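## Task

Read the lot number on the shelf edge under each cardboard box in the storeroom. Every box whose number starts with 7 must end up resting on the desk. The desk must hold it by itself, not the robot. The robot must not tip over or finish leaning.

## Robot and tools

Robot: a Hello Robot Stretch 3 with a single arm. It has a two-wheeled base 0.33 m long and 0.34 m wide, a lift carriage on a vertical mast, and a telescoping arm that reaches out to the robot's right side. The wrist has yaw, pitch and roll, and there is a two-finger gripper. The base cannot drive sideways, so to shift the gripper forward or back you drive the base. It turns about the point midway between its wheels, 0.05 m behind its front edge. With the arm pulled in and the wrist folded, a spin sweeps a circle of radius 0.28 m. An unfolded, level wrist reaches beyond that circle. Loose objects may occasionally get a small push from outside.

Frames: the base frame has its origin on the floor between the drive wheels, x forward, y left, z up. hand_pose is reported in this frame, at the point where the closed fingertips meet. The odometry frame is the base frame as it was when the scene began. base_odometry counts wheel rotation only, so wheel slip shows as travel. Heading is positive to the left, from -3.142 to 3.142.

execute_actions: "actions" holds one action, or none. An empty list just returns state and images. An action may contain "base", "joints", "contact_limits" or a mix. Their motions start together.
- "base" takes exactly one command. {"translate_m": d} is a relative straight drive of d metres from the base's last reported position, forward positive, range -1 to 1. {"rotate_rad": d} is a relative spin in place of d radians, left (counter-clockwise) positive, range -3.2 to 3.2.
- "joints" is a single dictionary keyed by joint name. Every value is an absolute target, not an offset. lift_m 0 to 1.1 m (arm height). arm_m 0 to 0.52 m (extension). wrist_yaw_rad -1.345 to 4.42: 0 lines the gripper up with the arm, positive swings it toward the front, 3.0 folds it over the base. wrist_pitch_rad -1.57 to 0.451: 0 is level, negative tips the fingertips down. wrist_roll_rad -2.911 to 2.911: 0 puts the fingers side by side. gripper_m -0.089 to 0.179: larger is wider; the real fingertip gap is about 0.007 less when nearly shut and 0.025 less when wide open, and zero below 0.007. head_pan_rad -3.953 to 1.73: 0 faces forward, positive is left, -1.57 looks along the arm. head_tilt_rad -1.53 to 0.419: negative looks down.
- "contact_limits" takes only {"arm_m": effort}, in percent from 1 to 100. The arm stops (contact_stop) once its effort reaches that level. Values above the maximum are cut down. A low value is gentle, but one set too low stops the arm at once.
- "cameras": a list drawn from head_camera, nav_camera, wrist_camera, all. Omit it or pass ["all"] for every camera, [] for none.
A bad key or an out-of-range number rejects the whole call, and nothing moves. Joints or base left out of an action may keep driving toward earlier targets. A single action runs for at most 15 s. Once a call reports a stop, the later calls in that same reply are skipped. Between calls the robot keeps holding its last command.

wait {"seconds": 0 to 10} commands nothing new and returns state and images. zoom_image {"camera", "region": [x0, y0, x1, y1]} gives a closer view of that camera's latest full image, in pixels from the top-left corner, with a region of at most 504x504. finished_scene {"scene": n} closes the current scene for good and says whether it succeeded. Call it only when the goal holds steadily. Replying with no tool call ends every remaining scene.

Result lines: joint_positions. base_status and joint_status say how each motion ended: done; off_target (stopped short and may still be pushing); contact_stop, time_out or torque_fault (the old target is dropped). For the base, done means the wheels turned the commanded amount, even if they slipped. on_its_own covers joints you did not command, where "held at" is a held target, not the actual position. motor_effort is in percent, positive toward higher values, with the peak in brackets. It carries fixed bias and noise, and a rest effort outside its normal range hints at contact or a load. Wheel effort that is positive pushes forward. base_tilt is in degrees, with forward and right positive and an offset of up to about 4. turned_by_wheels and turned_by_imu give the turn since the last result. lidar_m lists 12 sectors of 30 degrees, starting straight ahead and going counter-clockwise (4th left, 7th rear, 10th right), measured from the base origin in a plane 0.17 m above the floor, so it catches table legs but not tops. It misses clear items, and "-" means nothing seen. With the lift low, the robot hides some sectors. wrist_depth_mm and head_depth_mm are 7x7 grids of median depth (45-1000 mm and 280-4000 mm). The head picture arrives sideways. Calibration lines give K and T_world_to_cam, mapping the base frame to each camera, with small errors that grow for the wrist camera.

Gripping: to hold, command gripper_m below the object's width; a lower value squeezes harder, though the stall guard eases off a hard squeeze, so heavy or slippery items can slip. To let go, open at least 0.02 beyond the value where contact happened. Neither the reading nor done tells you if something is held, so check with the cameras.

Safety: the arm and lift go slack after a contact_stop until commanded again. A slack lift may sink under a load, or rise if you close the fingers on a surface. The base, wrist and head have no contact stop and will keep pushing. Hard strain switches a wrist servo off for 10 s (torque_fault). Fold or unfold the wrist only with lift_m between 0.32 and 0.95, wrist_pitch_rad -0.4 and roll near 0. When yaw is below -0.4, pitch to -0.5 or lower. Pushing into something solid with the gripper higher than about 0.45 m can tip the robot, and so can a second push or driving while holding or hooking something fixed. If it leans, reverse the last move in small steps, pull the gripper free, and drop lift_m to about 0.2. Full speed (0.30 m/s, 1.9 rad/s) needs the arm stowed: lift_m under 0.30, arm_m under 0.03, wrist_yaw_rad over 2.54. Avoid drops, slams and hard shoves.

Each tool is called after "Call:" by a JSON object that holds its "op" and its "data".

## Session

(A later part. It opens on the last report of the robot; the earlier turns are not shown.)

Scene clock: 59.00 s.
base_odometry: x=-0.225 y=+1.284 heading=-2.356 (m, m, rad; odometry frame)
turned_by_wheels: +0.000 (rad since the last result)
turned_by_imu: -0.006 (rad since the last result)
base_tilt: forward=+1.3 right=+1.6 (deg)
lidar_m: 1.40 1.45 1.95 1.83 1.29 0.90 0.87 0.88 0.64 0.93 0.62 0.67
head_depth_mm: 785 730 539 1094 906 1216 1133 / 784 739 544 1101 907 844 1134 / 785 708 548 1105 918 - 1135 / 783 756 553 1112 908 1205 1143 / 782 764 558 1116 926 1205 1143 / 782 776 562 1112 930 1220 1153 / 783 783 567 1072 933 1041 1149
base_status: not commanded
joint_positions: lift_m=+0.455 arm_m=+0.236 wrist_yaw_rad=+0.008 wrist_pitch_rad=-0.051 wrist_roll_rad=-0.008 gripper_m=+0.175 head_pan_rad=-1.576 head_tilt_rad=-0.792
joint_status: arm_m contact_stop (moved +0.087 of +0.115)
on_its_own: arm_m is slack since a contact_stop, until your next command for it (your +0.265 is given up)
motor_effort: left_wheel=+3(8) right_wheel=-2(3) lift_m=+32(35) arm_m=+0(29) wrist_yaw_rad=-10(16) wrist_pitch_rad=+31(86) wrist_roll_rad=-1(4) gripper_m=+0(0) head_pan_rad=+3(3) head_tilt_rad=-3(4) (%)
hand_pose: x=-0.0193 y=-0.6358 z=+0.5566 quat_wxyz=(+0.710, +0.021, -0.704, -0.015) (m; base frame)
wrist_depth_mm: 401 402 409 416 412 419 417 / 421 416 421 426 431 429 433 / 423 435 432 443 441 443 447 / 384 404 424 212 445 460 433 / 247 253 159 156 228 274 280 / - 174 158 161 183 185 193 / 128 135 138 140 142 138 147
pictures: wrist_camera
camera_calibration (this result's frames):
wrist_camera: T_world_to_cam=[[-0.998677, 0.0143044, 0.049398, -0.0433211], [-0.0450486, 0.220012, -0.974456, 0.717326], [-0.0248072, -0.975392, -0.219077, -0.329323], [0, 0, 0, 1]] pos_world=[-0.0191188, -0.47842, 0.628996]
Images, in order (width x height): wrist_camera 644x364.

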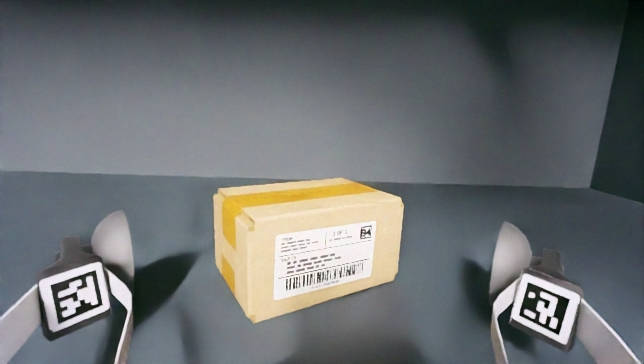

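Wrist body hits the shelf edge; raise and pitch down.

Call:
{"op": "execute_actions", "data": {"actions": [{"joints":{"arm_m":0.21,"lift_m":0.52,"wrist_pitch_rad":-0.25}}], "cameras": []}}

Call:
{"op": "execute_actions", "data": {"actions": [{"joints":{"arm_m":0.285}}], "cameras": ["wrist_camera"]}}

Call:
{"op": "execute_actions", "data": {"actions": [{"joints":{"gripper_m":0.04}}], "cameras": ["wrist_camera"]}}

Call:
{"op": "execute_actions", "data": {"actions": [{"joints":{"lift_m":0.56}}], "cameras": []}}

Call:
{"op": "execute_actions", "data": {"actions": [{"joints":{"arm_m":0,"head_pan_rad":-0.7,"head_tilt_rad":-0.6}}]}}

Scene clock: 66.33 s.
base_odometry: x=-0.225 y=+1.284 heading=-2.357 (m, m, rad; odometry frame)
turned_by_wheels: +0.000 (rad since the last result)
turned_by_imu: -0.001 (rad since the last result)
base_tilt: forward=+1.2 right=+1.6 (deg)
lidar_m: 1.40 1.45 1.94 1.83 1.29 0.91 0.86 0.88 0.65 0.93 0.62 0.67
head_depth_mm: 785 732 539 1093 908 1213 1136 / 784 739 543 1100 908 - 1129 / 783 707 548 1108 923 - 1137 / 783 757 553 1114 920 1210 1143 / 782 765 557 1114 925 1213 1147 / 782 776 562 1114 932 1214 1152 / 780 785 567 1068 934 1034 1153
base_status: not commanded
joint_positions: lift_m=+0.520 arm_m=+0.210 wrist_yaw_rad=+0.002 wrist_pitch_rad=-0.262 wrist_roll_rad=-0.008 gripper_m=+0.175 head_pan_rad=-1.576 head_tilt_rad=-0.792
joint_status: all done
motor_effort: left_wheel=+1(3) right_wheel=+0(2) lift_m=+39(41) arm_m=-4(5) wrist_yaw_rad=-1(8) wrist_pitch_rad=+7(42) wrist_roll_rad=-1(1) gripper_m=+0(1) head_pan_rad=+2(1) head_tilt_rad=-3(3) (%)
hand_pose: x=-0.0211 y=-0.5967 z=+0.5690 quat_wxyz=(+0.704, +0.093, -0.698, -0.092) (m; base frame)
wrist_depth_mm: 407 415 414 415 424 423 419 / 438 443 445 441 446 455 450 / 444 452 455 455 481 480 450 / 309 315 300 215 346 350 363 / 240 241 218 200 249 260 265 / - 189 192 195 200 202 207 / 152 158 160 163 165 163 170
pictures: none
No camera images: the call's "cameras" was empty. Leave "cameras" out to get every camera's image.

Scene clock: 68.07 s.
base_odometry: x=-0.225 y=+1.284 heading=-2.357 (m, m, rad; odometry frame)
turned_by_wheels: +0.000 (rad since the last result)
turned_by_imu: +0.000 (rad since the last result)
base_tilt: forward=+1.3 right=+1.7 (deg)
lidar_m: 1.40 1.45 1.94 1.83 1.29 0.91 0.87 0.88 0.64 0.93 0.62 0.67
head_depth_mm: 783 732 538 1092 903 1218 1134 / 785 738 543 1101 934 1202 1131 / 782 707 547 1104 937 1226 1137 / 784 754 552 1114 910 1205 1139 / 782 766 557 1110 927 1215 1145 / 782 774 563 1112 928 1215 1151 / 780 782 567 1070 936 1037 1147
base_status: not commanded
joint_positions: lift_m=+0.520 arm_m=+0.285 wrist_yaw_rad=+0.001 wrist_pitch_rad=-0.262 wrist_roll_rad=-0.008 gripper_m=+0.175 head_pan_rad=-1.576 head_tilt_rad=-0.792
joint_status: all done
motor_effort: left_wheel=+1(1) right_wheel=+0(0) lift_m=+38(39) arm_m=+4(6) wrist_yaw_rad=+0(1) wrist_pitch_rad=+7(7) wrist_roll_rad=-1(1) gripper_m=+1(1) head_pan_rad=+2(2) head_tilt_rad=-3(3) (%)
hand_pose: x=-0.0212 y=-0.6708 z=+0.5689 quat_wxyz=(+0.704, +0.093, -0.698, -0.092) (m; base frame)
wrist_depth_mm: 346 348 350 356 359 358 365 / 366 369 373 372 379 382 379 / 380 389 400 397 402 404 411 / 306 315 327 326 345 355 361 / 242 244 155 158 251 259 263 / - 190 125 129 184 201 206 / 152 158 113 133 159 161 169
pictures: wrist_camera
camera_calibration (this result's frames):
wrist_camera: T_world_to_cam=[[-0.99852, 0.0110283, 0.0532481, -0.0497625], [-0.0437225, 0.419386, -0.906754, 0.832172], [-0.0323315, -0.907741, -0.418283, -0.202309], [0, 0, 0, 1]] pos_world=[-0.0198452, -0.532097, 0.672603]
Images, in order (width x height): wrist_camera 644x364.

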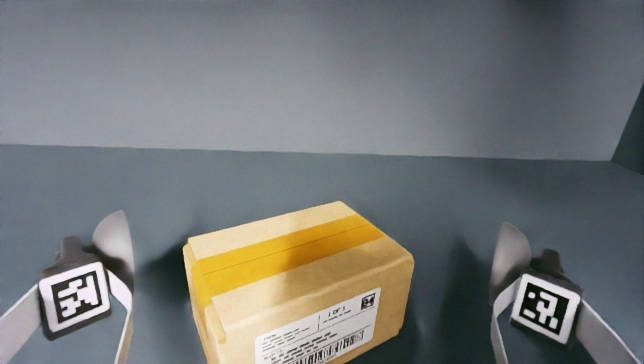

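Scene clock: 69.90 s.
base_odometry: x=-0.225 y=+1.284 heading=-2.357 (m, m, rad; odometry frame)
turned_by_wheels: +0.000 (rad since the last result)
turned_by_imu: -0.001 (rad since the last result)
base_tilt: forward=+1.3 right=+1.6 (deg)
lidar_m: 1.41 1.44 1.94 1.83 1.29 0.91 0.87 0.88 0.64 0.92 0.62 0.67
head_depth_mm: 781 731 539 1095 904 1216 1134 / 786 736 544 1097 933 1200 1133 / 784 706 549 1107 924 1223 1143 / 783 757 552 1117 907 1204 1140 / 783 763 557 1116 924 1207 1146 / 782 774 562 1112 927 1216 1154 / 781 786 567 1069 931 1042 1153
base_status: not commanded
joint_positions: lift_m=+0.520 arm_m=+0.285 wrist_yaw_rad=+0.001 wrist_pitch_rad=-0.264 wrist_roll_rad=-0.008 gripper_m=+0.041 head_pan_rad=-1.576 head_tilt_rad=-0.792
joint_status: all done
motor_effort: left_wheel=+1(1) right_wheel=+0(0) lift_m=+38(38) arm_m=+5(4) wrist_yaw_rad=-1(1) wrist_pitch_rad=+8(9) wrist_roll_rad=-1(1) gripper_m=-23(97) head_pan_rad=+2(3) head_tilt_rad=-3(3) (%)
hand_pose: x=-0.0212 y=-0.6706 z=+0.5685 quat_wxyz=(+0.704, +0.094, -0.698, -0.093) (m; base frame)
wrist_depth_mm: 348 348 351 353 356 359 362 / 365 373 371 375 377 386 381 / 386 393 398 399 409 409 406 / 307 315 325 328 341 351 358 / 230 246 155 157 250 256 258 / 187 - 125 125 137 208 204 / 161 156 110 124 152 166 169
pictures: wrist_camera
camera_calibration (this result's frames):
wrist_camera: T_world_to_cam=[[-0.998521, 0.0109093, 0.053268, -0.0498268], [-0.0437312, 0.42105, -0.905982, 0.832378], [-0.0323121, -0.906972, -0.41995, -0.200881], [0, 0, 0, 1]] pos_world=[-0.0198431, -0.532123, 0.672415]
Images, in order (width x height): wrist_camera 644x364.

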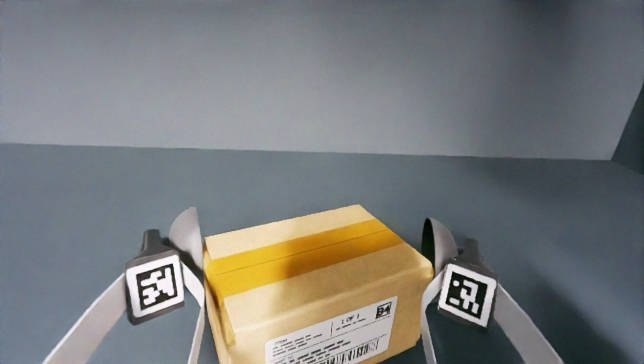

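Scene clock: 71.07 s.
base_odometry: x=-0.225 y=+1.284 heading=-2.357 (m, m, rad; odometry frame)
turned_by_wheels: +0.000 (rad since the last result)
turned_by_imu: +0.000 (rad since the last result)
base_tilt: forward=+1.2 right=+1.7 (deg)
lidar_m: 1.40 1.45 1.95 1.83 1.29 0.90 0.87 0.88 0.65 0.93 0.62 0.67
head_depth_mm: 785 731 538 1094 903 1221 1136 / 783 741 543 1102 959 1224 1133 / 785 706 548 1109 - 1225 1138 / 784 756 553 1113 899 1203 1141 / 783 762 558 1111 924 1208 1146 / 782 773 562 1111 932 1222 1153 / 781 784 567 1069 934 1038 1150
base_status: not commanded
joint_positions: lift_m=+0.560 arm_m=+0.285 wrist_yaw_rad=+0.001 wrist_pitch_rad=-0.270 wrist_roll_rad=-0.008 gripper_m=+0.047 head_pan_rad=-1.576 head_tilt_rad=-0.792
joint_status: all done
on_its_own: gripper_m is held at +0.046, not at your +0.040, by its stall guard, which is still easing
motor_effort: left_wheel=+1(1) right_wheel=+0(0) lift_m=+38(38) arm_m=+4(4) wrist_yaw_rad=-1(1) wrist_pitch_rad=+12(12) wrist_roll_rad=-1(1) gripper_m=-21(24) head_pan_rad=+2(3) head_tilt_rad=-3(3) (%)
hand_pose: x=-0.0212 y=-0.6701 z=+0.6070 quat_wxyz=(+0.704, +0.096, -0.697, -0.095) (m; base frame)
wrist_depth_mm: 345 348 350 352 359 358 360 / 367 372 375 376 380 382 387 / 390 393 400 406 406 409 407 / 388 395 405 417 423 426 415 / 297 312 155 157 317 326 332 / 238 - 125 124 137 262 262 / 205 200 111 124 154 205 215
pictures: none
No camera images: the call's "cameras" was empty. Leave "cameras" out to get every camera's image.

Scene clock: 74.37 s.
base_odometry: x=-0.225 y=+1.284 heading=-2.357 (m, m, rad; odometry frame)
turned_by_wheels: +0.000 (rad since the last result)
turned_by_imu: -0.001 (rad since the last result)
base_tilt: forward=+1.2 right=+1.6 (deg)
lidar_m: 1.40 1.45 1.95 1.83 1.29 0.91 0.87 0.88 0.64 0.93 0.62 0.67
head_depth_mm: 541 607 681 614 962 873 1098 / 498 548 615 665 811 879 1129 / 543 590 654 726 816 943 1118 / 1197 1277 837 1441 1138 1418 1250 / 1328 1406 976 1456 1605 1467 1270 / 1271 1339 1456 1474 1717 1525 1281 / 1184 1260 1379 1529 1701 1537 1282
base_status: not commanded
joint_positions: lift_m=+0.560 arm_m=+0.001 wrist_yaw_rad=+0.000 wrist_pitch_rad=-0.271 wrist_roll_rad=-0.008 gripper_m=+0.053 head_pan_rad=-0.707 head_tilt_rad=-0.606
joint_status: all done
joint sent to its limit — the command would take arm_m past its lower limit, so that joint was sent only as far as its limit.
on_its_own: gripper_m is held at +0.052, not at your +0.040, by its stall guard, which is not easing now
motor_effort: left_wheel=+1(1) right_wheel=+0(0) lift_m=+38(39) arm_m=-4(7) wrist_yaw_rad=+0(0) wrist_pitch_rad=+13(13) wrist_roll_rad=-1(1) gripper_m=-20(23) head_pan_rad=+3(40) head_tilt_rad=+3(15) (%)
hand_pose: x=-0.0214 y=-0.3869 z=+0.6068 quat_wxyz=(+0.704, +0.096, -0.697, -0.095) (m; base frame)
wrist_depth_mm: 533 597 608 594 610 595 453 / 530 628 636 642 635 634 455 / 524 587 614 634 675 628 460 / 387 397 413 423 431 441 424 / 294 314 156 157 323 326 332 / 278 - 127 124 136 294 300 / 516 702 112 124 155 691 449
pictures: head_camera (sideways: a quarter turn clockwise sets it upright), nav_camera (sideways: a quarter turn counterclockwise sets it upright), wrist_camera
camera_calibration (this result's frames):
head_camera: T_world_to_cam=[[-0.404632, 0.365444, -0.838286, 1.11288], [0.634575, 0.772265, 0.0303597, -0.0397638], [0.658474, -0.519671, -0.544385, 0.666199], [0, 0, 0, 1]] pos_world=[0.0368657, -0.029783, 1.29679]
nav_camera: T_world_to_cam=[[0.43882, -0.303424, 0.845796, -1.06472], [-0.650901, -0.756253, 0.0664022, -0.0244694], [0.619488, -0.579668, -0.529358, 0.649823], [0, 0, 0, 1]] pos_world=[0.0487372, 0.0351136, 1.24615]
wrist_camera: T_world_to_cam=[[-0.998512, 0.0112615, 0.0533498, -0.0550508], [-0.0434363, 0.427154, -0.903135, 0.748291], [-0.0329593, -0.904109, -0.426029, 0.077369], [0, 0, 0, 1]] pos_world=[-0.0199159, -0.249065, 0.711706]
Images, in order (width x height): head_camera 896x504, nav_camera 672x504, wrist_camera 644x364.

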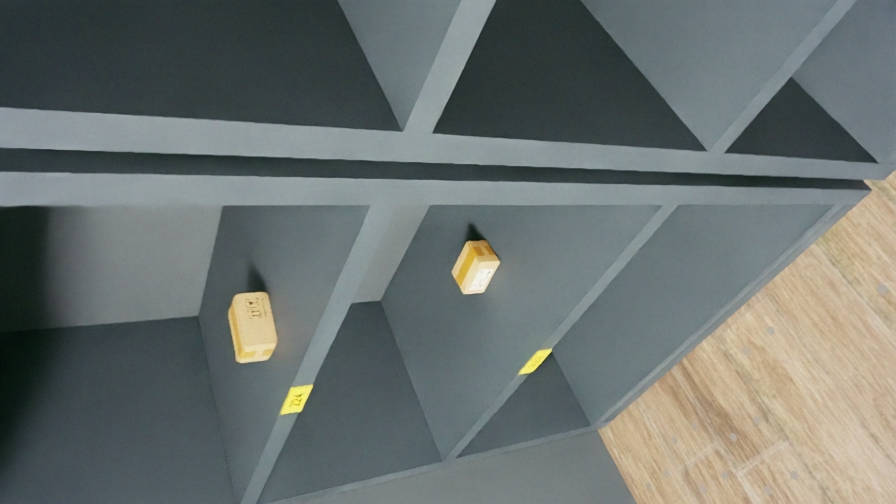

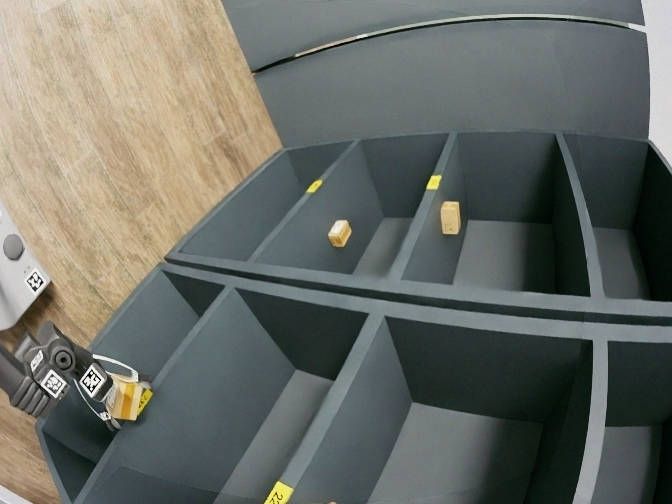

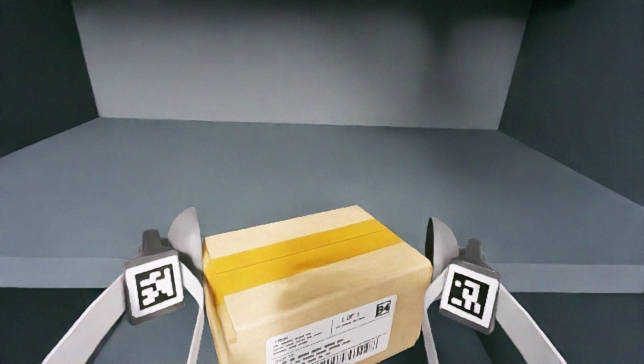

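Call:
{"op": "execute_actions", "data": {"actions": [{"base":{"rotate_rad":2.27},"joints":{"head_pan_rad":-3.0,"head_tilt_rad":-0.5}}], "cameras": []}}

Call:
{"op": "execute_actions", "data": {"actions": [{"base":{"translate_m":0.6},"joints":{"lift_m":0.8}}], "cameras": ["head_camera"]}}

Call:
{"op": "execute_actions", "data": {"actions": [{"base":{"rotate_rad":0.9},"joints":{"head_pan_rad":-1.57,"head_tilt_rad":-0.8}}]}}

Scene clock: 84.53 s.
base_odometry: x=-0.225 y=+1.284 heading=-0.087 (m, m, rad; odometry frame)
turned_by_wheels: +2.270 (rad since the last result)
turned_by_imu: +2.249 (rad since the last result)
base_tilt: forward=+1.3 right=+1.6 (deg)
lidar_m: 1.07 0.87 0.87 0.64 0.72 0.93 0.62 1.42 1.40 1.54 2.34 1.36
head_depth_mm: 581 641 712 683 894 955 784 / 522 570 626 654 779 878 855 / 536 579 629 673 748 837 946 / 1077 1284 1058 847 1251 1071 1276 / 1282 1430 1068 1580 1252 1508 1324 / 1269 1385 1199 1567 1435 1613 1356 / 1193 1294 1339 1474 1598 1670 1360
base_status: done
joint_positions: lift_m=+0.560 arm_m=+0.001 wrist_yaw_rad=+0.000 wrist_pitch_rad=-0.271 wrist_roll_rad=-0.008 gripper_m=+0.056 head_pan_rad=-2.993 head_tilt_rad=-0.507
joint_status: all done
on_its_own: gripper_m is held at +0.055, not at your +0.040, by its stall guard, which is not easing now
motor_effort: left_wheel=-2(6) right_wheel=+2(5) lift_m=+38(38) arm_m=-4(4) wrist_yaw_rad=+0(0) wrist_pitch_rad=+13(12) wrist_roll_rad=-1(1) gripper_m=-19(21) head_pan_rad=-5(42) head_tilt_rad=+2(12) (%)
hand_pose: x=-0.0214 y=-0.3869 z=+0.6068 quat_wxyz=(+0.704, +0.096, -0.697, -0.095) (m; base frame)
wrist_depth_mm: - - - - - 935 829 / - - - - - - 841 / - - - - - - 917 / - - - - - - 924 / - - 154 157 - - - / 931 - 128 125 136 - - / 782 798 112 124 155 800 839
pictures: none
No camera images: the call's "cameras" was empty. Leave "cameras" out to get every camera's image.

Scene clock: 92.00 s.
base_odometry: x=+0.372 y=+1.232 heading=-0.087 (m, m, rad; odometry frame)
turned_by_wheels: +0.000 (rad since the last result)
turned_by_imu: -0.003 (rad since the last result)
base_tilt: forward=+1.3 right=+1.7 (deg)
lidar_m: 0.65 0.50 0.50 0.54 0.82 0.95 1.22 1.79 1.77 1.92 3.34 0.82
head_depth_mm: 1142 1272 1278 1531 1338 1522 - / 1033 1133 1221 1377 1490 1543 1404 / 1103 1725 1403 1411 1547 1595 1348 / 1763 1904 2105 1841 1998 1648 1349 / 1774 1893 2054 2116 2075 1669 1349 / 1660 1795 1937 2100 2154 1661 1352 / 1617 1711 1811 1937 2024 1676 1356
base_status: done
joint_positions: lift_m=+0.800 arm_m=+0.001 wrist_yaw_rad=+0.000 wrist_pitch_rad=-0.271 wrist_roll_rad=-0.008 gripper_m=+0.056 head_pan_rad=-2.993 head_tilt_rad=-0.507
joint_status: all done
on_its_own: gripper_m is held at +0.055, not at your +0.040, by its stall guard, which is not easing now
motor_effort: left_wheel=-2(3) right_wheel=+2(5) lift_m=+39(40) arm_m=-4(4) wrist_yaw_rad=+0(0) wrist_pitch_rad=+13(13) wrist_roll_rad=-1(1) gripper_m=-20(19) head_pan_rad=-4(3) head_tilt_rad=+3(3) (%)
hand_pose: x=-0.0214 y=-0.3868 z=+0.8468 quat_wxyz=(+0.704, +0.096, -0.697, -0.095) (m; base frame)
wrist_depth_mm: - - - - - - - / - - - - - - - / - - - - - - - / - - - - - - - / - - 155 156 - - - / - - 127 125 137 - - / - - 112 125 156 - -
pictures: head_camera (sideways: a quarter turn clockwise sets it upright)
camera_calibration (this result's frames):
head_camera: T_world_to_cam=[[0.45657, 0.0531674, -0.888098, 1.17259], [0.169784, -0.985074, 0.0283128, -0.0342675], [-0.873337, -0.163712, -0.458782, 0.564163], [0, 0, 0, 1]] pos_world=[-0.0368457, -0.00373936, 1.30117]
Images, in order (width x height): head_camera 896x504.

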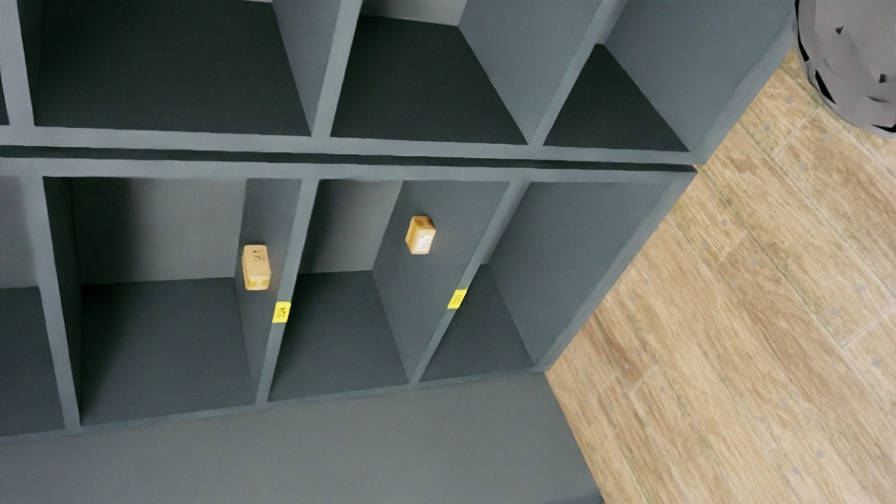

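Scene clock: 94.37 s.
base_odometry: x=+0.372 y=+1.232 heading=+0.813 (m, m, rad; odometry frame)
turned_by_wheels: +0.900 (rad since the last result)
turned_by_imu: +0.892 (rad since the last result)
base_tilt: forward=+1.3 right=+1.6 (deg)
lidar_m: 0.50 0.52 0.70 0.95 1.22 1.85 1.77 1.84 2.48 0.82 0.74 0.51
head_depth_mm: 2925 3104 2356 1766 1550 1368 - / 2951 2972 1048 1729 1546 1355 - / 2812 1443 1054 1729 528 - - / 2809 1465 1064 1104 1269 1333 1162 / 2861 1479 1070 1071 1547 1345 1168 / 2204 1494 1086 1705 1591 1347 1173 / 1507 1396 1091 945 1422 1304 1174
base_status: done
joint_positions: lift_m=+0.800 arm_m=+0.001 wrist_yaw_rad=+0.000 wrist_pitch_rad=-0.271 wrist_roll_rad=-0.008 gripper_m=+0.056 head_pan_rad=-1.577 head_tilt_rad=-0.790
joint_status: all done
on_its_own: gripper_m is held at +0.055, not at your +0.040, by its stall guard, which is not easing now
motor_effort: left_wheel=-2(7) right_wheel=+2(6) lift_m=+39(40) arm_m=-4(4) wrist_yaw_rad=+0(0) wrist_pitch_rad=+13(12) wrist_roll_rad=-1(1) gripper_m=-20(19) head_pan_rad=+3(41) head_tilt_rad=-4(20) (%)
hand_pose: x=-0.0214 y=-0.3868 z=+0.8468 quat_wxyz=(+0.704, +0.096, -0.697, -0.095) (m; base frame)
wrist_depth_mm: 657 986 - - - - - / 667 - - - - - - / 647 751 771 831 - - - / 512 514 520 541 553 - - / 669 926 156 157 - - - / 672 - 127 125 137 - - / 637 - 112 124 155 - -
pictures: head_camera (sideways: a quarter turn clockwise sets it upright), nav_camera (sideways: a quarter turn counterclockwise sets it upright), wrist_camera
camera_calibration (this result's frames):
head_camera: T_world_to_cam=[[0.0192861, 0.689013, -0.724492, 0.961959], [0.999418, 0.00709846, 0.0333555, -0.0458819], [0.0281252, -0.724714, -0.688476, 0.857487], [0, 0, 0, 1]] pos_world=[0.00318583, -0.0410447, 1.28882]
nav_camera: T_world_to_cam=[[0.0501523, -0.676765, 0.734489, -0.917254], [-0.99782, -0.00237302, 0.0659465, -0.0217441], [-0.0428873, -0.736196, -0.675408, 0.843861], [0, 0, 0, 1]] pos_world=[0.0604966, 0.000429798, 1.2451]
wrist_camera: T_world_to_cam=[[-0.998512, 0.0112463, 0.0533559, -0.0678627], [-0.043439, 0.427407, -0.903015, 0.964971], [-0.0329603, -0.903989, -0.426283, 0.17987], [0, 0, 0, 1]] pos_world=[-0.0199158, -0.249072, 0.95168]
Images, in order (width x height): head_camera 896x504, nav_camera 672x504, wrist_camera 644x364.

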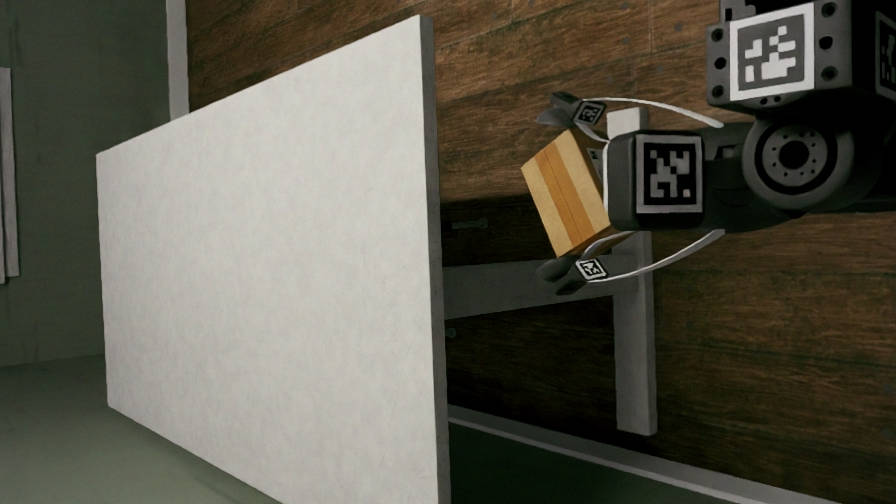

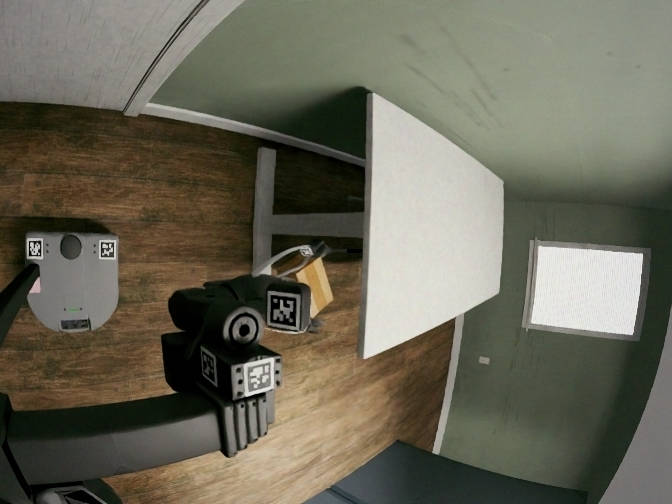

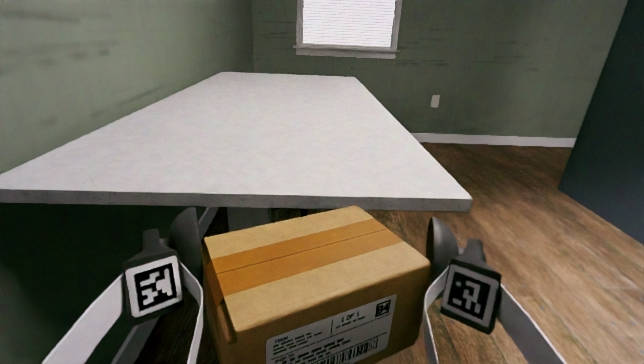

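Call:
{"op": "execute_actions", "data": {"actions": [{"joints":{"arm_m":0.46,"lift_m":0.74}}], "cameras": ["wrist_camera"]}}

Scene clock: 103.63 s.
base_odometry: x=+0.372 y=+1.232 heading=+0.813 (m, m, rad; odometry frame)
turned_by_wheels: +0.000 (rad since the last result)
turned_by_imu: -0.002 (rad since the last result)
base_tilt: forward=+1.3 right=+1.7 (deg)
lidar_m: 0.50 0.52 0.70 0.95 1.22 1.84 1.77 1.84 2.49 0.82 0.74 0.51
head_depth_mm: 2933 3099 2361 1761 - - 1129 / 2883 2951 1128 1777 1558 1329 1153 / 2813 1446 - 1784 1564 1332 1159 / 2837 1467 1103 1104 1467 1340 1167 / 2865 1474 1072 1074 1547 1344 1172 / 2204 1491 1081 1708 1589 1349 1171 / 1501 1397 1092 943 1427 1302 1177
base_status: not commanded
joint_positions: lift_m=+0.740 arm_m=+0.460 wrist_yaw_rad=+0.000 wrist_pitch_rad=-0.271 wrist_roll_rad=-0.008 gripper_m=+0.056 head_pan_rad=-1.577 head_tilt_rad=-0.790
joint_status: all done
on_its_own: gripper_m is held at +0.055, not at your +0.040, by its stall guard, which is not easing now
motor_effort: left_wheel=-2(2) right_wheel=+2(2) lift_m=+32(35) arm_m=+4(4) wrist_yaw_rad=+0(0) wrist_pitch_rad=+13(13) wrist_roll_rad=-1(1) gripper_m=-19(20) head_pan_rad=+2(3) head_tilt_rad=-4(4) (%)
hand_pose: x=-0.0214 y=-0.8449 z=+0.7869 quat_wxyz=(+0.704, +0.096, -0.697, -0.095) (m; base frame)
wrist_depth_mm: 676 - - - - - - / 675 924 - - - - - / 538 559 580 610 628 - - / 368 377 390 399 411 - - / 283 302 155 158 305 313 - / 227 - 127 125 137 252 249 / 195 192 112 124 155 197 207
pictures: wrist_camera
camera_calibration (this result's frames):
wrist_camera: T_world_to_cam=[[-0.998512, 0.0112252, 0.0533623, -0.0595407], [-0.0434361, 0.427894, -0.902785, 1.10692], [-0.0329674, -0.903759, -0.426769, -0.259188], [0, 0, 0, 1]] pos_world=[-0.0199165, -0.707221, 0.891876]
Images, in order (width x height): wrist_camera 644x364.

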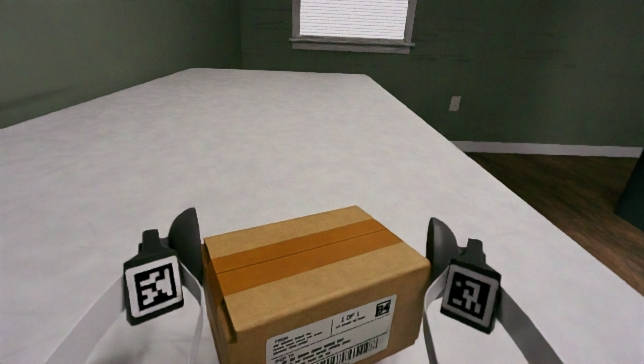

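Call:
{"op": "execute_actions", "data": {"actions": [{"joints":{"lift_m":0.712}}], "cameras": []}}

Call:
{"op": "execute_actions", "data": {"actions": [{"joints":{"gripper_m":0.15}}], "cameras": []}}

Call:
{"op": "execute_actions", "data": {"actions": [{"joints":{"arm_m":0,"lift_m":0.75}}], "cameras": ["wrist_camera"]}}

Call:
{"op": "execute_actions", "data": {"actions": [{"base":{"translate_m":-0.3},"joints":{"wrist_pitch_rad":-0.4,"wrist_yaw_rad":3.0,"gripper_m":0.04,"lift_m":0.4,"head_pan_rad":1.57,"head_tilt_rad":-0.6}}], "cameras": []}}

Call:
{"op": "execute_actions", "data": {"actions": [{"joints":{"lift_m":0.27}}], "cameras": []}}

Call:
{"op": "execute_actions", "data": {"actions": [{"base":{"translate_m":-0.75}}], "cameras": ["head_camera"]}}

Call:
{"op": "execute_actions", "data": {"actions": [{"base":{"rotate_rad":-1.58},"joints":{"head_pan_rad":-3.14}}], "cameras": ["head_camera"]}}

Call:
{"op": "execute_actions", "data": {"actions": [{"base":{"translate_m":1},"joints":{"head_pan_rad":-0.5}}], "cameras": []}}

Call:
{"op": "execute_actions", "data": {"actions": [{"base":{"translate_m":1}}], "cameras": []}}

Call:
{"op": "execute_actions", "data": {"actions": [{"base":{"translate_m":0.7},"joints":{"head_pan_rad":-1.57}}], "cameras": ["nav_camera","head_camera"]}}

Scene clock: 113.23 s.
base_odometry: x=+0.372 y=+1.232 heading=+0.813 (m, m, rad; odometry frame)
turned_by_wheels: +0.000 (rad since the last result)
turned_by_imu: -0.001 (rad since the last result)
base_tilt: forward=+1.3 right=+1.6 (deg)
lidar_m: 0.50 0.52 0.70 0.95 1.22 1.84 1.77 1.84 2.49 0.82 0.74 0.51
head_depth_mm: 2923 3116 2372 1761 1584 - 1133 / 2924 2920 1089 1786 1530 1327 1156 / 2828 1445 1144 1786 1570 1332 1159 / 2806 1459 1107 1099 1449 1335 1165 / 2850 1470 1072 1074 1546 1346 1170 / 2211 1491 1081 1719 1596 1351 1174 / 1509 1403 1095 940 1421 1298 1174
base_status: not commanded
joint_positions: lift_m=+0.712 arm_m=+0.460 wrist_yaw_rad=+0.000 wrist_pitch_rad=-0.271 wrist_roll_rad=-0.008 gripper_m=+0.056 head_pan_rad=-1.577 head_tilt_rad=-0.790
joint_status: all done
on_its_own: gripper_m is held at +0.055, not at your +0.040, by its stall guard, which is not easing now
motor_effort: left_wheel=-2(1) right_wheel=+2(2) lift_m=+32(33) arm_m=+4(4) wrist_yaw_rad=+0(0) wrist_pitch_rad=+13(13) wrist_roll_rad=-1(1) gripper_m=-20(20) head_pan_rad=+3(3) head_tilt_rad=-4(4) (%)
hand_pose: x=-0.0214 y=-0.8449 z=+0.7589 quat_wxyz=(+0.704, +0.096, -0.697, -0.095) (m; base frame)
wrist_depth_mm: 666 - - - - - - / 657 860 938 - - - - / 453 463 490 503 519 - - / 314 317 325 330 345 349 - / 236 249 155 157 255 263 267 / 190 - 127 125 137 211 209 / - 161 112 124 155 163 171
pictures: none
No camera images: the call's "cameras" was empty. Leave "cameras" out to get every camera's image.

Scene clock: 114.67 s.
base_odometry: x=+0.372 y=+1.232 heading=+0.813 (m, m, rad; odometry frame)
turned_by_wheels: +0.000 (rad since the last result)
turned_by_imu: +0.000 (rad since the last result)
base_tilt: forward=+1.2 right=+1.7 (deg)
lidar_m: 0.50 0.52 0.70 0.95 1.22 1.84 1.77 1.83 2.48 0.82 0.74 0.51
head_depth_mm: 2893 3130 2366 1770 1589 - 1132 / 2906 2928 1091 - 1522 1324 1154 / 2805 1439 1141 1822 1564 1339 1154 / 2838 1456 1106 1104 1459 1342 1160 / 2836 1480 1075 1077 1542 1348 1168 / 2203 1493 1083 1707 1601 1344 1174 / 1508 1397 1093 944 1416 1304 1181
base_status: not commanded
joint_positions: lift_m=+0.712 arm_m=+0.460 wrist_yaw_rad=+0.000 wrist_pitch_rad=-0.271 wrist_roll_rad=-0.008 gripper_m=+0.150 head_pan_rad=-1.577 head_tilt_rad=-0.790
joint_status: all done
motor_effort: left_wheel=-1(2) right_wheel=+2(2) lift_m=+31(31) arm_m=+4(4) wrist_yaw_rad=+0(0) wrist_pitch_rad=+13(13) wrist_roll_rad=-1(1) gripper_m=+0(83) head_pan_rad=+3(3) head_tilt_rad=-4(4) (%)
hand_pose: x=-0.0214 y=-0.8449 z=+0.7589 quat_wxyz=(+0.704, +0.096, -0.697, -0.095) (m; base frame)
wrist_depth_mm: 654 - - - - - - / 648 847 945 - - - - / 453 462 490 518 528 - - / 310 318 326 339 343 355 - / 233 253 243 163 256 272 266 / 196 - 133 130 149 - 210 / 155 161 115 129 158 165 173
pictures: none
No camera images: the call's "cameras" was empty. Leave "cameras" out to get every camera's image.

Scene clock: 119.23 s.
base_odometry: x=+0.372 y=+1.232 heading=+0.813 (m, m, rad; odometry frame)
turned_by_wheels: +0.000 (rad since the last result)
turned_by_imu: -0.001 (rad since the last result)
base_tilt: forward=+1.3 right=+1.6 (deg)
lidar_m: 0.50 0.52 0.70 0.95 1.22 1.84 1.78 1.84 2.48 0.82 0.74 0.51
head_depth_mm: 2937 3150 2360 1762 1551 1316 - / 2919 2933 1053 1722 1600 1326 - / 2847 1448 1055 1743 1566 - - / 2821 1460 1065 1101 1460 1339 1162 / 2869 1473 1075 1071 1547 1350 1166 / 2204 1500 1086 1714 1593 1350 1171 / 1504 1400 1090 946 1420 1298 1178
base_status: not commanded
joint_positions: lift_m=+0.750 arm_m=+0.001 wrist_yaw_rad=+0.000 wrist_pitch_rad=-0.271 wrist_roll_rad=-0.008 gripper_m=+0.150 head_pan_rad=-1.577 head_tilt_rad=-0.790
joint_status: all done
joint sent to its limit — the command would take arm_m past its lower limit, so that joint was sent only as far as its limit.
motor_effort: left_wheel=-2(2) right_wheel=+2(2) lift_m=+38(41) arm_m=-4(6) wrist_yaw_rad=+0(0) wrist_pitch_rad=+13(13) wrist_roll_rad=-1(1) gripper_m=+0(0) head_pan_rad=+2(3) head_tilt_rad=-4(4) (%)
hand_pose: x=-0.0214 y=-0.3868 z=+0.7967 quat_wxyz=(+0.704, +0.096, -0.697, -0.095) (m; base frame)
wrist_depth_mm: 660 946 - - - - - / 659 875 - - - - - / 587 598 630 567 678 - - / 611 861 617 - 511 - - / 672 - 678 - - - - / 653 - - - - - - / 728 - 954 - - - -
pictures: wrist_camera
camera_calibration (this result's frames):
wrist_camera: T_world_to_cam=[[-0.998512, 0.0112804, 0.0533581, -0.0651928], [-0.0434193, 0.427605, -0.902923, 0.919783], [-0.0330015, -0.903896, -0.426478, 0.158749], [0, 0, 0, 1]] pos_world=[-0.0199205, -0.249076, 0.901675]
Images, in order (width x height): wrist_camera 644x364.

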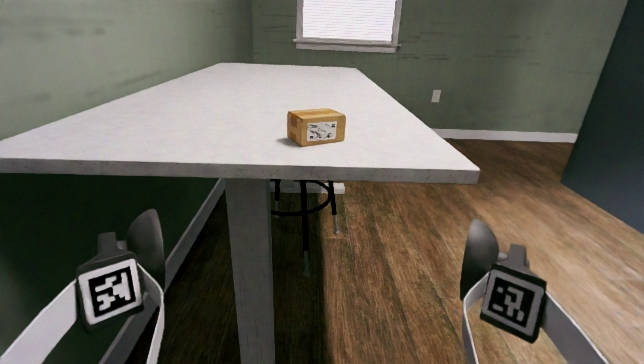

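Scene clock: 123.37 s.
base_odometry: x=+0.166 y=+1.014 heading=+0.813 (m, m, rad; odometry frame)
turned_by_wheels: +0.000 (rad since the last result)
turned_by_imu: -0.001 (rad since the last result)
base_tilt: forward=+1.2 right=+1.6 (deg)
lidar_m: 0.80 0.83 1.01 1.36 1.44 1.53 1.47 1.52 2.07 1.35 0.90 0.85
head_depth_mm: 1124 1143 1031 1197 1242 1413 1250 / 1165 1237 1403 1429 1576 1425 1256 / 1165 1248 1415 1433 1585 1430 1258 / 1164 1245 1423 1436 1599 1437 1265 / 1170 1259 1420 1456 1608 1442 1275 / 1172 1267 1071 1464 1615 1446 1304 / 1168 1251 1087 1355 1254 1428 -
base_status: done
joint_positions: lift_m=+0.400 arm_m=+0.001 wrist_yaw_rad=+2.999 wrist_pitch_rad=-0.412 wrist_roll_rad=-0.008 gripper_m=+0.040 head_pan_rad=+1.563 head_tilt_rad=-0.606
joint_status: all done
motor_effort: left_wheel=-1(7) right_wheel=+2(3) lift_m=+31(35) arm_m=-3(4) wrist_yaw_rad=+2(2) wrist_pitch_rad=+7(12) wrist_roll_rad=-1(1) gripper_m=+0(83) head_pan_rad=+2(41) head_tilt_rad=+2(15) (%)
hand_pose: x=+0.0108 y=+0.0765 z=+0.4141 quat_wxyz=(+0.194, +0.698, +0.096, +0.683) (m; base frame)
wrist_depth_mm: 819 - - - - - 788 / - - - - - - 785 / 961 - - - - - 781 / 907 908 949 958 - - 804 / 737 732 - 779 820 787 780 / 612 637 - 645 692 675 682 / 541 543 548 557 560 560 578
pictures: none
No camera images: the call's "cameras" was empty. Leave "cameras" out to get every camera's image.

Scene clock: 125.37 s.
base_odometry: x=+0.166 y=+1.014 heading=+0.813 (m, m, rad; odometry frame)
turned_by_wheels: +0.000 (rad since the last result)
turned_by_imu: -0.001 (rad since the last result)
base_tilt: forward=+1.3 right=+1.6 (deg)
lidar_m: 0.80 0.83 1.01 1.36 1.44 1.54 1.47 1.52 2.06 1.35 0.90 0.85
head_depth_mm: 1122 1141 1031 1191 1250 1412 1251 / 1165 1246 1418 1423 1576 1420 1256 / 1166 1248 1423 1434 1597 1425 1263 / 1166 1248 1414 1438 1602 1439 1266 / 1168 1263 1424 1459 1608 1438 1275 / 1170 1270 1076 1471 1617 1446 1296 / 1170 1250 1090 1349 1254 1430 -
base_status: not commanded
joint_positions: lift_m=+0.270 arm_m=+0.001 wrist_yaw_rad=+2.999 wrist_pitch_rad=-0.412 wrist_roll_rad=-0.008 gripper_m=+0.040 head_pan_rad=+1.563 head_tilt_rad=-0.606
joint_status: all done
motor_effort: left_wheel=-1(1) right_wheel=+2(2) lift_m=+31(30) arm_m=-3(4) wrist_yaw_rad=+1(2) wrist_pitch_rad=+8(7) wrist_roll_rad=-1(1) gripper_m=-1(0) head_pan_rad=+3(3) head_tilt_rad=+2(2) (%)
hand_pose: x=+0.0108 y=+0.0765 z=+0.2841 quat_wxyz=(+0.194, +0.698, +0.096, +0.683) (m; base frame)
wrist_depth_mm: 826 - - - - - 797 / 893 - - - - - 783 / 925 - 935 969 - - 807 / 684 709 736 720 741 754 744 / 567 569 - 586 620 607 607 / 475 487 - 508 515 504 516 / - - - - 429 436 442
pictures: none
No camera images: the call's "cameras" was empty. Leave "cameras" out to get every camera's image.

Scene clock: 129.63 s.
base_odometry: x=-0.349 y=+0.469 heading=+0.813 (m, m, rad; odometry frame)
turned_by_wheels: +0.000 (rad since the last result)
turned_by_imu: +0.000 (rad since the last result)
base_tilt: forward=+1.3 right=+1.7 (deg)
lidar_m: 1.54 1.45 0.97 0.95 1.05 0.76 0.73 0.76 1.03 3.34 1.85 1.38
head_depth_mm: 786 867 975 1349 1578 1408 1249 / 803 916 961 1078 1202 1406 1255 / 1162 1238 1309 1375 1428 1430 1262 / 1162 1243 1419 1443 1600 1435 1271 / 1162 1250 1060 1455 1608 1433 1271 / 1161 1259 996 1470 1627 1435 1299 / 1163 1257 1088 1481 1440 1488 -
base_status: done
joint_positions: lift_m=+0.270 arm_m=+0.001 wrist_yaw_rad=+2.999 wrist_pitch_rad=-0.412 wrist_roll_rad=-0.008 gripper_m=+0.040 head_pan_rad=+1.563 head_tilt_rad=-0.606
joint_status: not commanded
motor_effort: left_wheel=-1(10) right_wheel=+2(5) lift_m=+31(31) arm_m=-3(4) wrist_yaw_rad=+1(2) wrist_pitch_rad=+7(8) wrist_roll_rad=-1(1) gripper_m=+0(0) head_pan_rad=+3(2) head_tilt_rad=+2(2) (%)
hand_pose: x=+0.0107 y=+0.0765 z=+0.2841 quat_wxyz=(+0.194, +0.698, +0.096, +0.683) (m; base frame)
wrist_depth_mm: 963 - - - - - - / 974 - - - - - - / 867 - 955 966 - - - / 683 702 727 736 752 754 778 / 556 568 - 589 605 611 625 / 477 492 - 506 517 515 519 / - - - - 425 436 445
pictures: head_camera (sideways: a quarter turn clockwise sets it upright)
camera_calibration (this result's frames):
head_camera: T_world_to_cam=[[-0.0193069, -0.544692, -0.838414, 1.1107], [-0.999475, -0.0112971, 0.0303552, -0.0297902], [-0.0260059, 0.83856, -0.544188, 0.670118], [0, 0, 0, 1]] pos_world=[0.00909657, 0.0427163, 1.2968]
Images, in order (width x height): head_camera 896x504.

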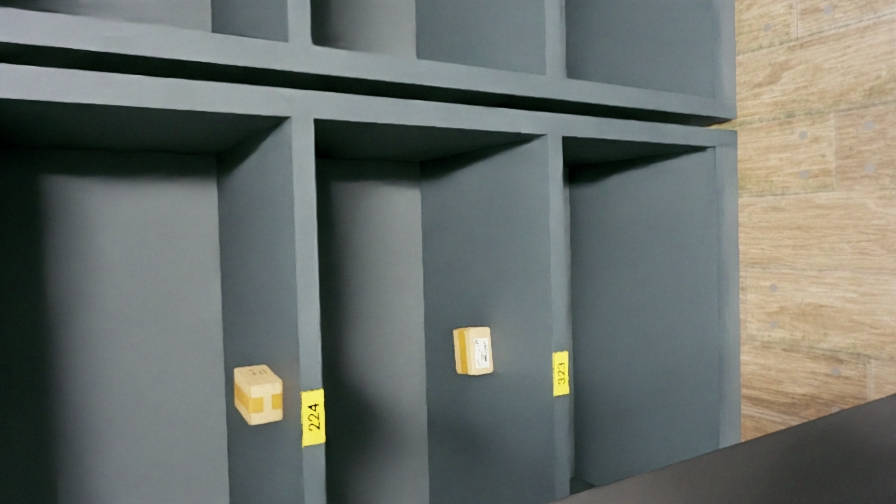

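Scene clock: 132.47 s.
base_odometry: x=-0.349 y=+0.469 heading=-0.767 (m, m, rad; odometry frame)
turned_by_wheels: -1.580 (rad since the last result)
turned_by_imu: -1.560 (rad since the last result)
base_tilt: forward=+1.3 right=+1.6 (deg)
lidar_m: 3.34 1.69 1.39 1.54 1.45 0.97 0.95 1.04 0.76 0.73 0.75 1.03
head_depth_mm: 776 864 974 1292 1577 1412 1246 / 955 977 960 1105 1217 1398 1253 / 1164 1243 1415 1440 1590 1424 1265 / 1165 1245 1410 1451 1602 1431 1266 / 1172 1265 1423 1463 1616 1438 1274 / 1174 1272 1074 1468 1619 1448 1273 / 1181 1271 1094 1481 1584 1457 1282
base_status: done
joint_positions: lift_m=+0.270 arm_m=+0.001 wrist_yaw_rad=+2.999 wrist_pitch_rad=-0.412 wrist_roll_rad=-0.008 gripper_m=+0.040 head_pan_rad=-3.133 head_tilt_rad=-0.606
joint_status: all done
motor_effort: left_wheel=+3(13) right_wheel=-1(5) lift_m=+32(31) arm_m=-4(4) wrist_yaw_rad=+1(1) wrist_pitch_rad=+7(8) wrist_roll_rad=-1(1) gripper_m=+0(0) head_pan_rad=-4(42) head_tilt_rad=+2(2) (%)
hand_pose: x=+0.0107 y=+0.0765 z=+0.2841 quat_wxyz=(+0.194, +0.698, +0.096, +0.683) (m; base frame)
wrist_depth_mm: - - - - - - - / - - - - - - - / 898 - 920 945 - - - / 694 694 725 726 759 764 793 / 557 562 - 587 606 605 626 / 474 487 - 507 519 507 520 / - - - - 422 441 445
pictures: head_camera (sideways: a quarter turn clockwise sets it upright)
camera_calibration (this result's frames):
head_camera: T_world_to_cam=[[0.544566, -0.0101969, -0.838656, 1.10757], [0.0280264, -0.999146, 0.0303467, -0.0360469], [-0.838249, -0.0400303, -0.543816, 0.674588], [0, 0, 0, 1]] pos_world=[-0.0366626, 0.00228163, 1.29682]
Images, in order (width x height): head_camera 896x504.

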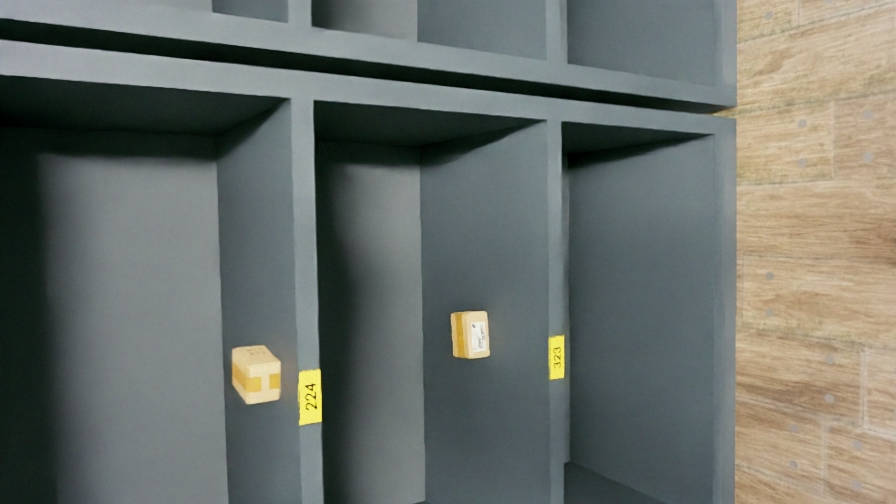

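Scene clock: 137.63 s.
base_odometry: x=+0.371 y=-0.224 heading=-0.767 (m, m, rad; odometry frame)
turned_by_wheels: +0.000 (rad since the last result)
turned_by_imu: -0.003 (rad since the last result)
base_tilt: forward=+1.2 right=+1.6 (deg)
lidar_m: 2.35 2.24 1.09 1.12 1.62 2.18 1.94 1.03 0.75 0.72 0.75 1.02
head_depth_mm: 843 906 973 1054 1144 1248 1243 / 958 1034 1126 1228 1351 1421 1252 / 1104 1210 1323 1477 1662 1505 1264 / 2184 2371 2676 2371 1868 1508 1265 / 2151 2338 2590 2501 1882 1516 1277 / 2065 2219 2430 2534 1904 1525 1276 / 1965 2120 2320 2409 1910 1539 1278
base_status: done
joint_positions: lift_m=+0.270 arm_m=+0.001 wrist_yaw_rad=+2.999 wrist_pitch_rad=-0.412 wrist_roll_rad=-0.008 gripper_m=+0.040 head_pan_rad=-0.507 head_tilt_rad=-0.605
joint_status: all done
motor_effort: left_wheel=+3(12) right_wheel=-1(5) lift_m=+32(32) arm_m=-4(4) wrist_yaw_rad=+1(2) wrist_pitch_rad=+8(7) wrist_roll_rad=-1(1) gripper_m=+1(0) head_pan_rad=+3(41) head_tilt_rad=+1(2) (%)
hand_pose: x=+0.0107 y=+0.0765 z=+0.2841 quat_wxyz=(+0.194, +0.698, +0.096, +0.683) (m; base frame)
wrist_depth_mm: - - - - - - - / - - - - - - - / 890 - 933 950 - - - / 679 699 729 753 769 754 783 / 568 574 - 586 605 618 622 / 476 485 - 506 516 500 519 / - - - - 420 438 434
pictures: none
No camera images: the call's "cameras" was empty. Leave "cameras" out to get every camera's image.

Scene clock: 142.80 s.
base_odometry: x=+1.091 y=-0.918 heading=-0.767 (m, m, rad; odometry frame)
turned_by_wheels: +0.000 (rad since the last result)
turned_by_imu: -0.003 (rad since the last result)
base_tilt: forward=+1.2 right=+1.6 (deg)
lidar_m: 1.36 1.41 1.64 1.14 1.59 1.58 2.90 1.02 0.74 0.72 0.74 1.42
head_depth_mm: 1515 1681 1891 2126 1832 1489 1247 / 1433 1582 1755 2001 1847 1503 1251 / 1357 1481 1656 1854 1865 1509 1259 / 1287 1417 1548 1730 1830 1512 1268 / 1232 1336 1472 1623 1769 1519 1272 / 1167 1267 1389 1536 1699 1524 1274 / 1126 1212 1315 1452 1597 1530 1282
base_status: done
joint_positions: lift_m=+0.270 arm_m=+0.001 wrist_yaw_rad=+2.999 wrist_pitch_rad=-0.412 wrist_roll_rad=-0.008 gripper_m=+0.040 head_pan_rad=-0.507 head_tilt_rad=-0.605
joint_status: not commanded
motor_effort: left_wheel=+3(12) right_wheel=-1(3) lift_m=+31(31) arm_m=-4(4) wrist_yaw_rad=+1(1) wrist_pitch_rad=+8(7) wrist_roll_rad=-1(1) gripper_m=+0(1) head_pan_rad=+3(2) head_tilt_rad=+1(2) (%)
hand_pose: x=+0.0107 y=+0.0765 z=+0.2841 quat_wxyz=(+0.194, +0.698, +0.096, +0.683) (m; base frame)
wrist_depth_mm: - - - - - - - / - - - - - - - / 893 - 922 934 - - - / 691 702 730 717 750 764 783 / 561 577 - 585 625 622 620 / 473 490 - 512 513 508 525 / - - - - 426 435 442
pictures: none
No camera images: the call's "cameras" was empty. Leave "cameras" out to get every camera's image.

Scene clock: 146.90 s.
base_odometry: x=+1.595 y=-1.404 heading=-0.767 (m, m, rad; odometry frame)
turned_by_wheels: +0.000 (rad since the last result)
turned_by_imu: -0.002 (rad since the last result)
base_tilt: forward=+1.3 right=+1.7 (deg)
lidar_m: 0.67 0.69 0.94 1.58 1.64 2.13 2.89 1.02 0.79 2.18 0.95 0.69
head_depth_mm: 1836 2008 2158 1282 1292 1307 1220 / 1829 2001 2219 2363 1852 1500 1260 / 1848 2011 2235 2409 1866 1500 1258 / 1843 2024 2236 2399 1872 1507 1267 / 1850 2032 2265 2395 1890 1524 1273 / 1861 2024 2224 2340 1890 1531 1276 / 1814 1819 1805 1799 1739 1537 1283
base_status: done
joint_positions: lift_m=+0.270 arm_m=+0.001 wrist_yaw_rad=+2.999 wrist_pitch_rad=-0.412 wrist_roll_rad=-0.008 gripper_m=+0.040 head_pan_rad=-1.563 head_tilt_rad=-0.605
joint_status: all done
motor_effort: left_wheel=+3(12) right_wheel=-1(3) lift_m=+31(31) arm_m=-4(4) wrist_yaw_rad=+1(1) wrist_pitch_rad=+7(8) wrist_roll_rad=-1(1) gripper_m=+0(0) head_pan_rad=-4(41) head_tilt_rad=+2(1) (%)
hand_pose: x=+0.0107 y=+0.0765 z=+0.2841 quat_wxyz=(+0.194, +0.697, +0.096, +0.683) (m; base frame)
wrist_depth_mm: - - - - - 902 658 / - - - - - 931 668 / 863 - 986 984 - 887 668 / 686 688 713 728 755 768 657 / 564 557 - 593 617 607 616 / 481 486 - 508 514 506 519 / - - - - 427 436 440
pictures: head_camera (sideways: a quarter turn clockwise sets it upright), nav_camera (sideways: a quarter turn counterclockwise sets it upright)
camera_calibration (this result's frames):
head_camera: T_world_to_cam=[[0.0107156, 0.544121, -0.838938, 1.1112], [0.999172, 0.0270967, 0.0303367, -0.041958], [0.0392393, -0.838569, -0.543381, 0.66867], [0, 0, 0, 1]] pos_world=[0.00377795, -0.0427631, 1.29684]
nav_camera: T_world_to_cam=[[0.0585304, -0.529272, 0.846431, -1.06323], [-0.997785, -0.00415589, 0.0663978, -0.0223478], [-0.0316248, -0.848442, -0.528342, 0.652474], [0, 0, 0, 1]] pos_world=[0.0605675, -0.00924542, 1.24617]
Images, in order (width x height): head_camera 896x504, nav_camera 672x504.

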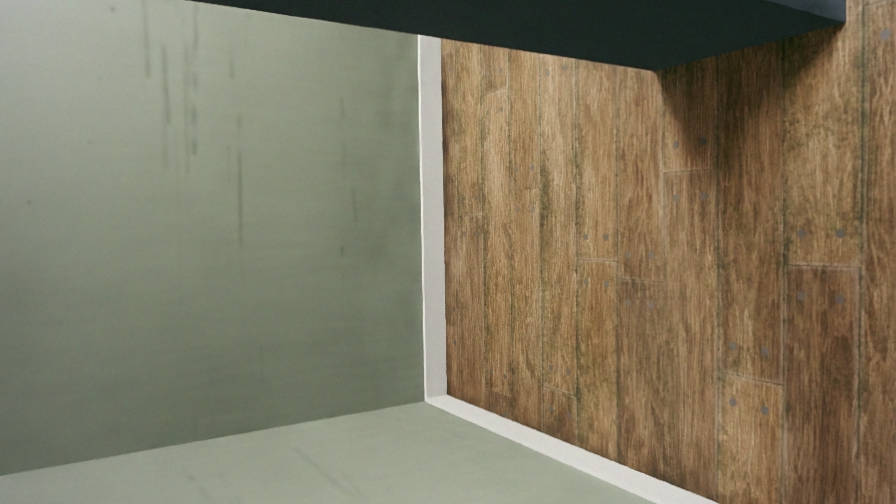

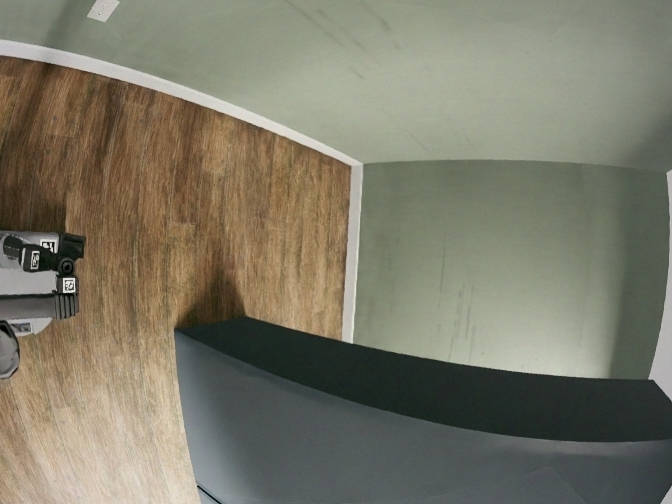

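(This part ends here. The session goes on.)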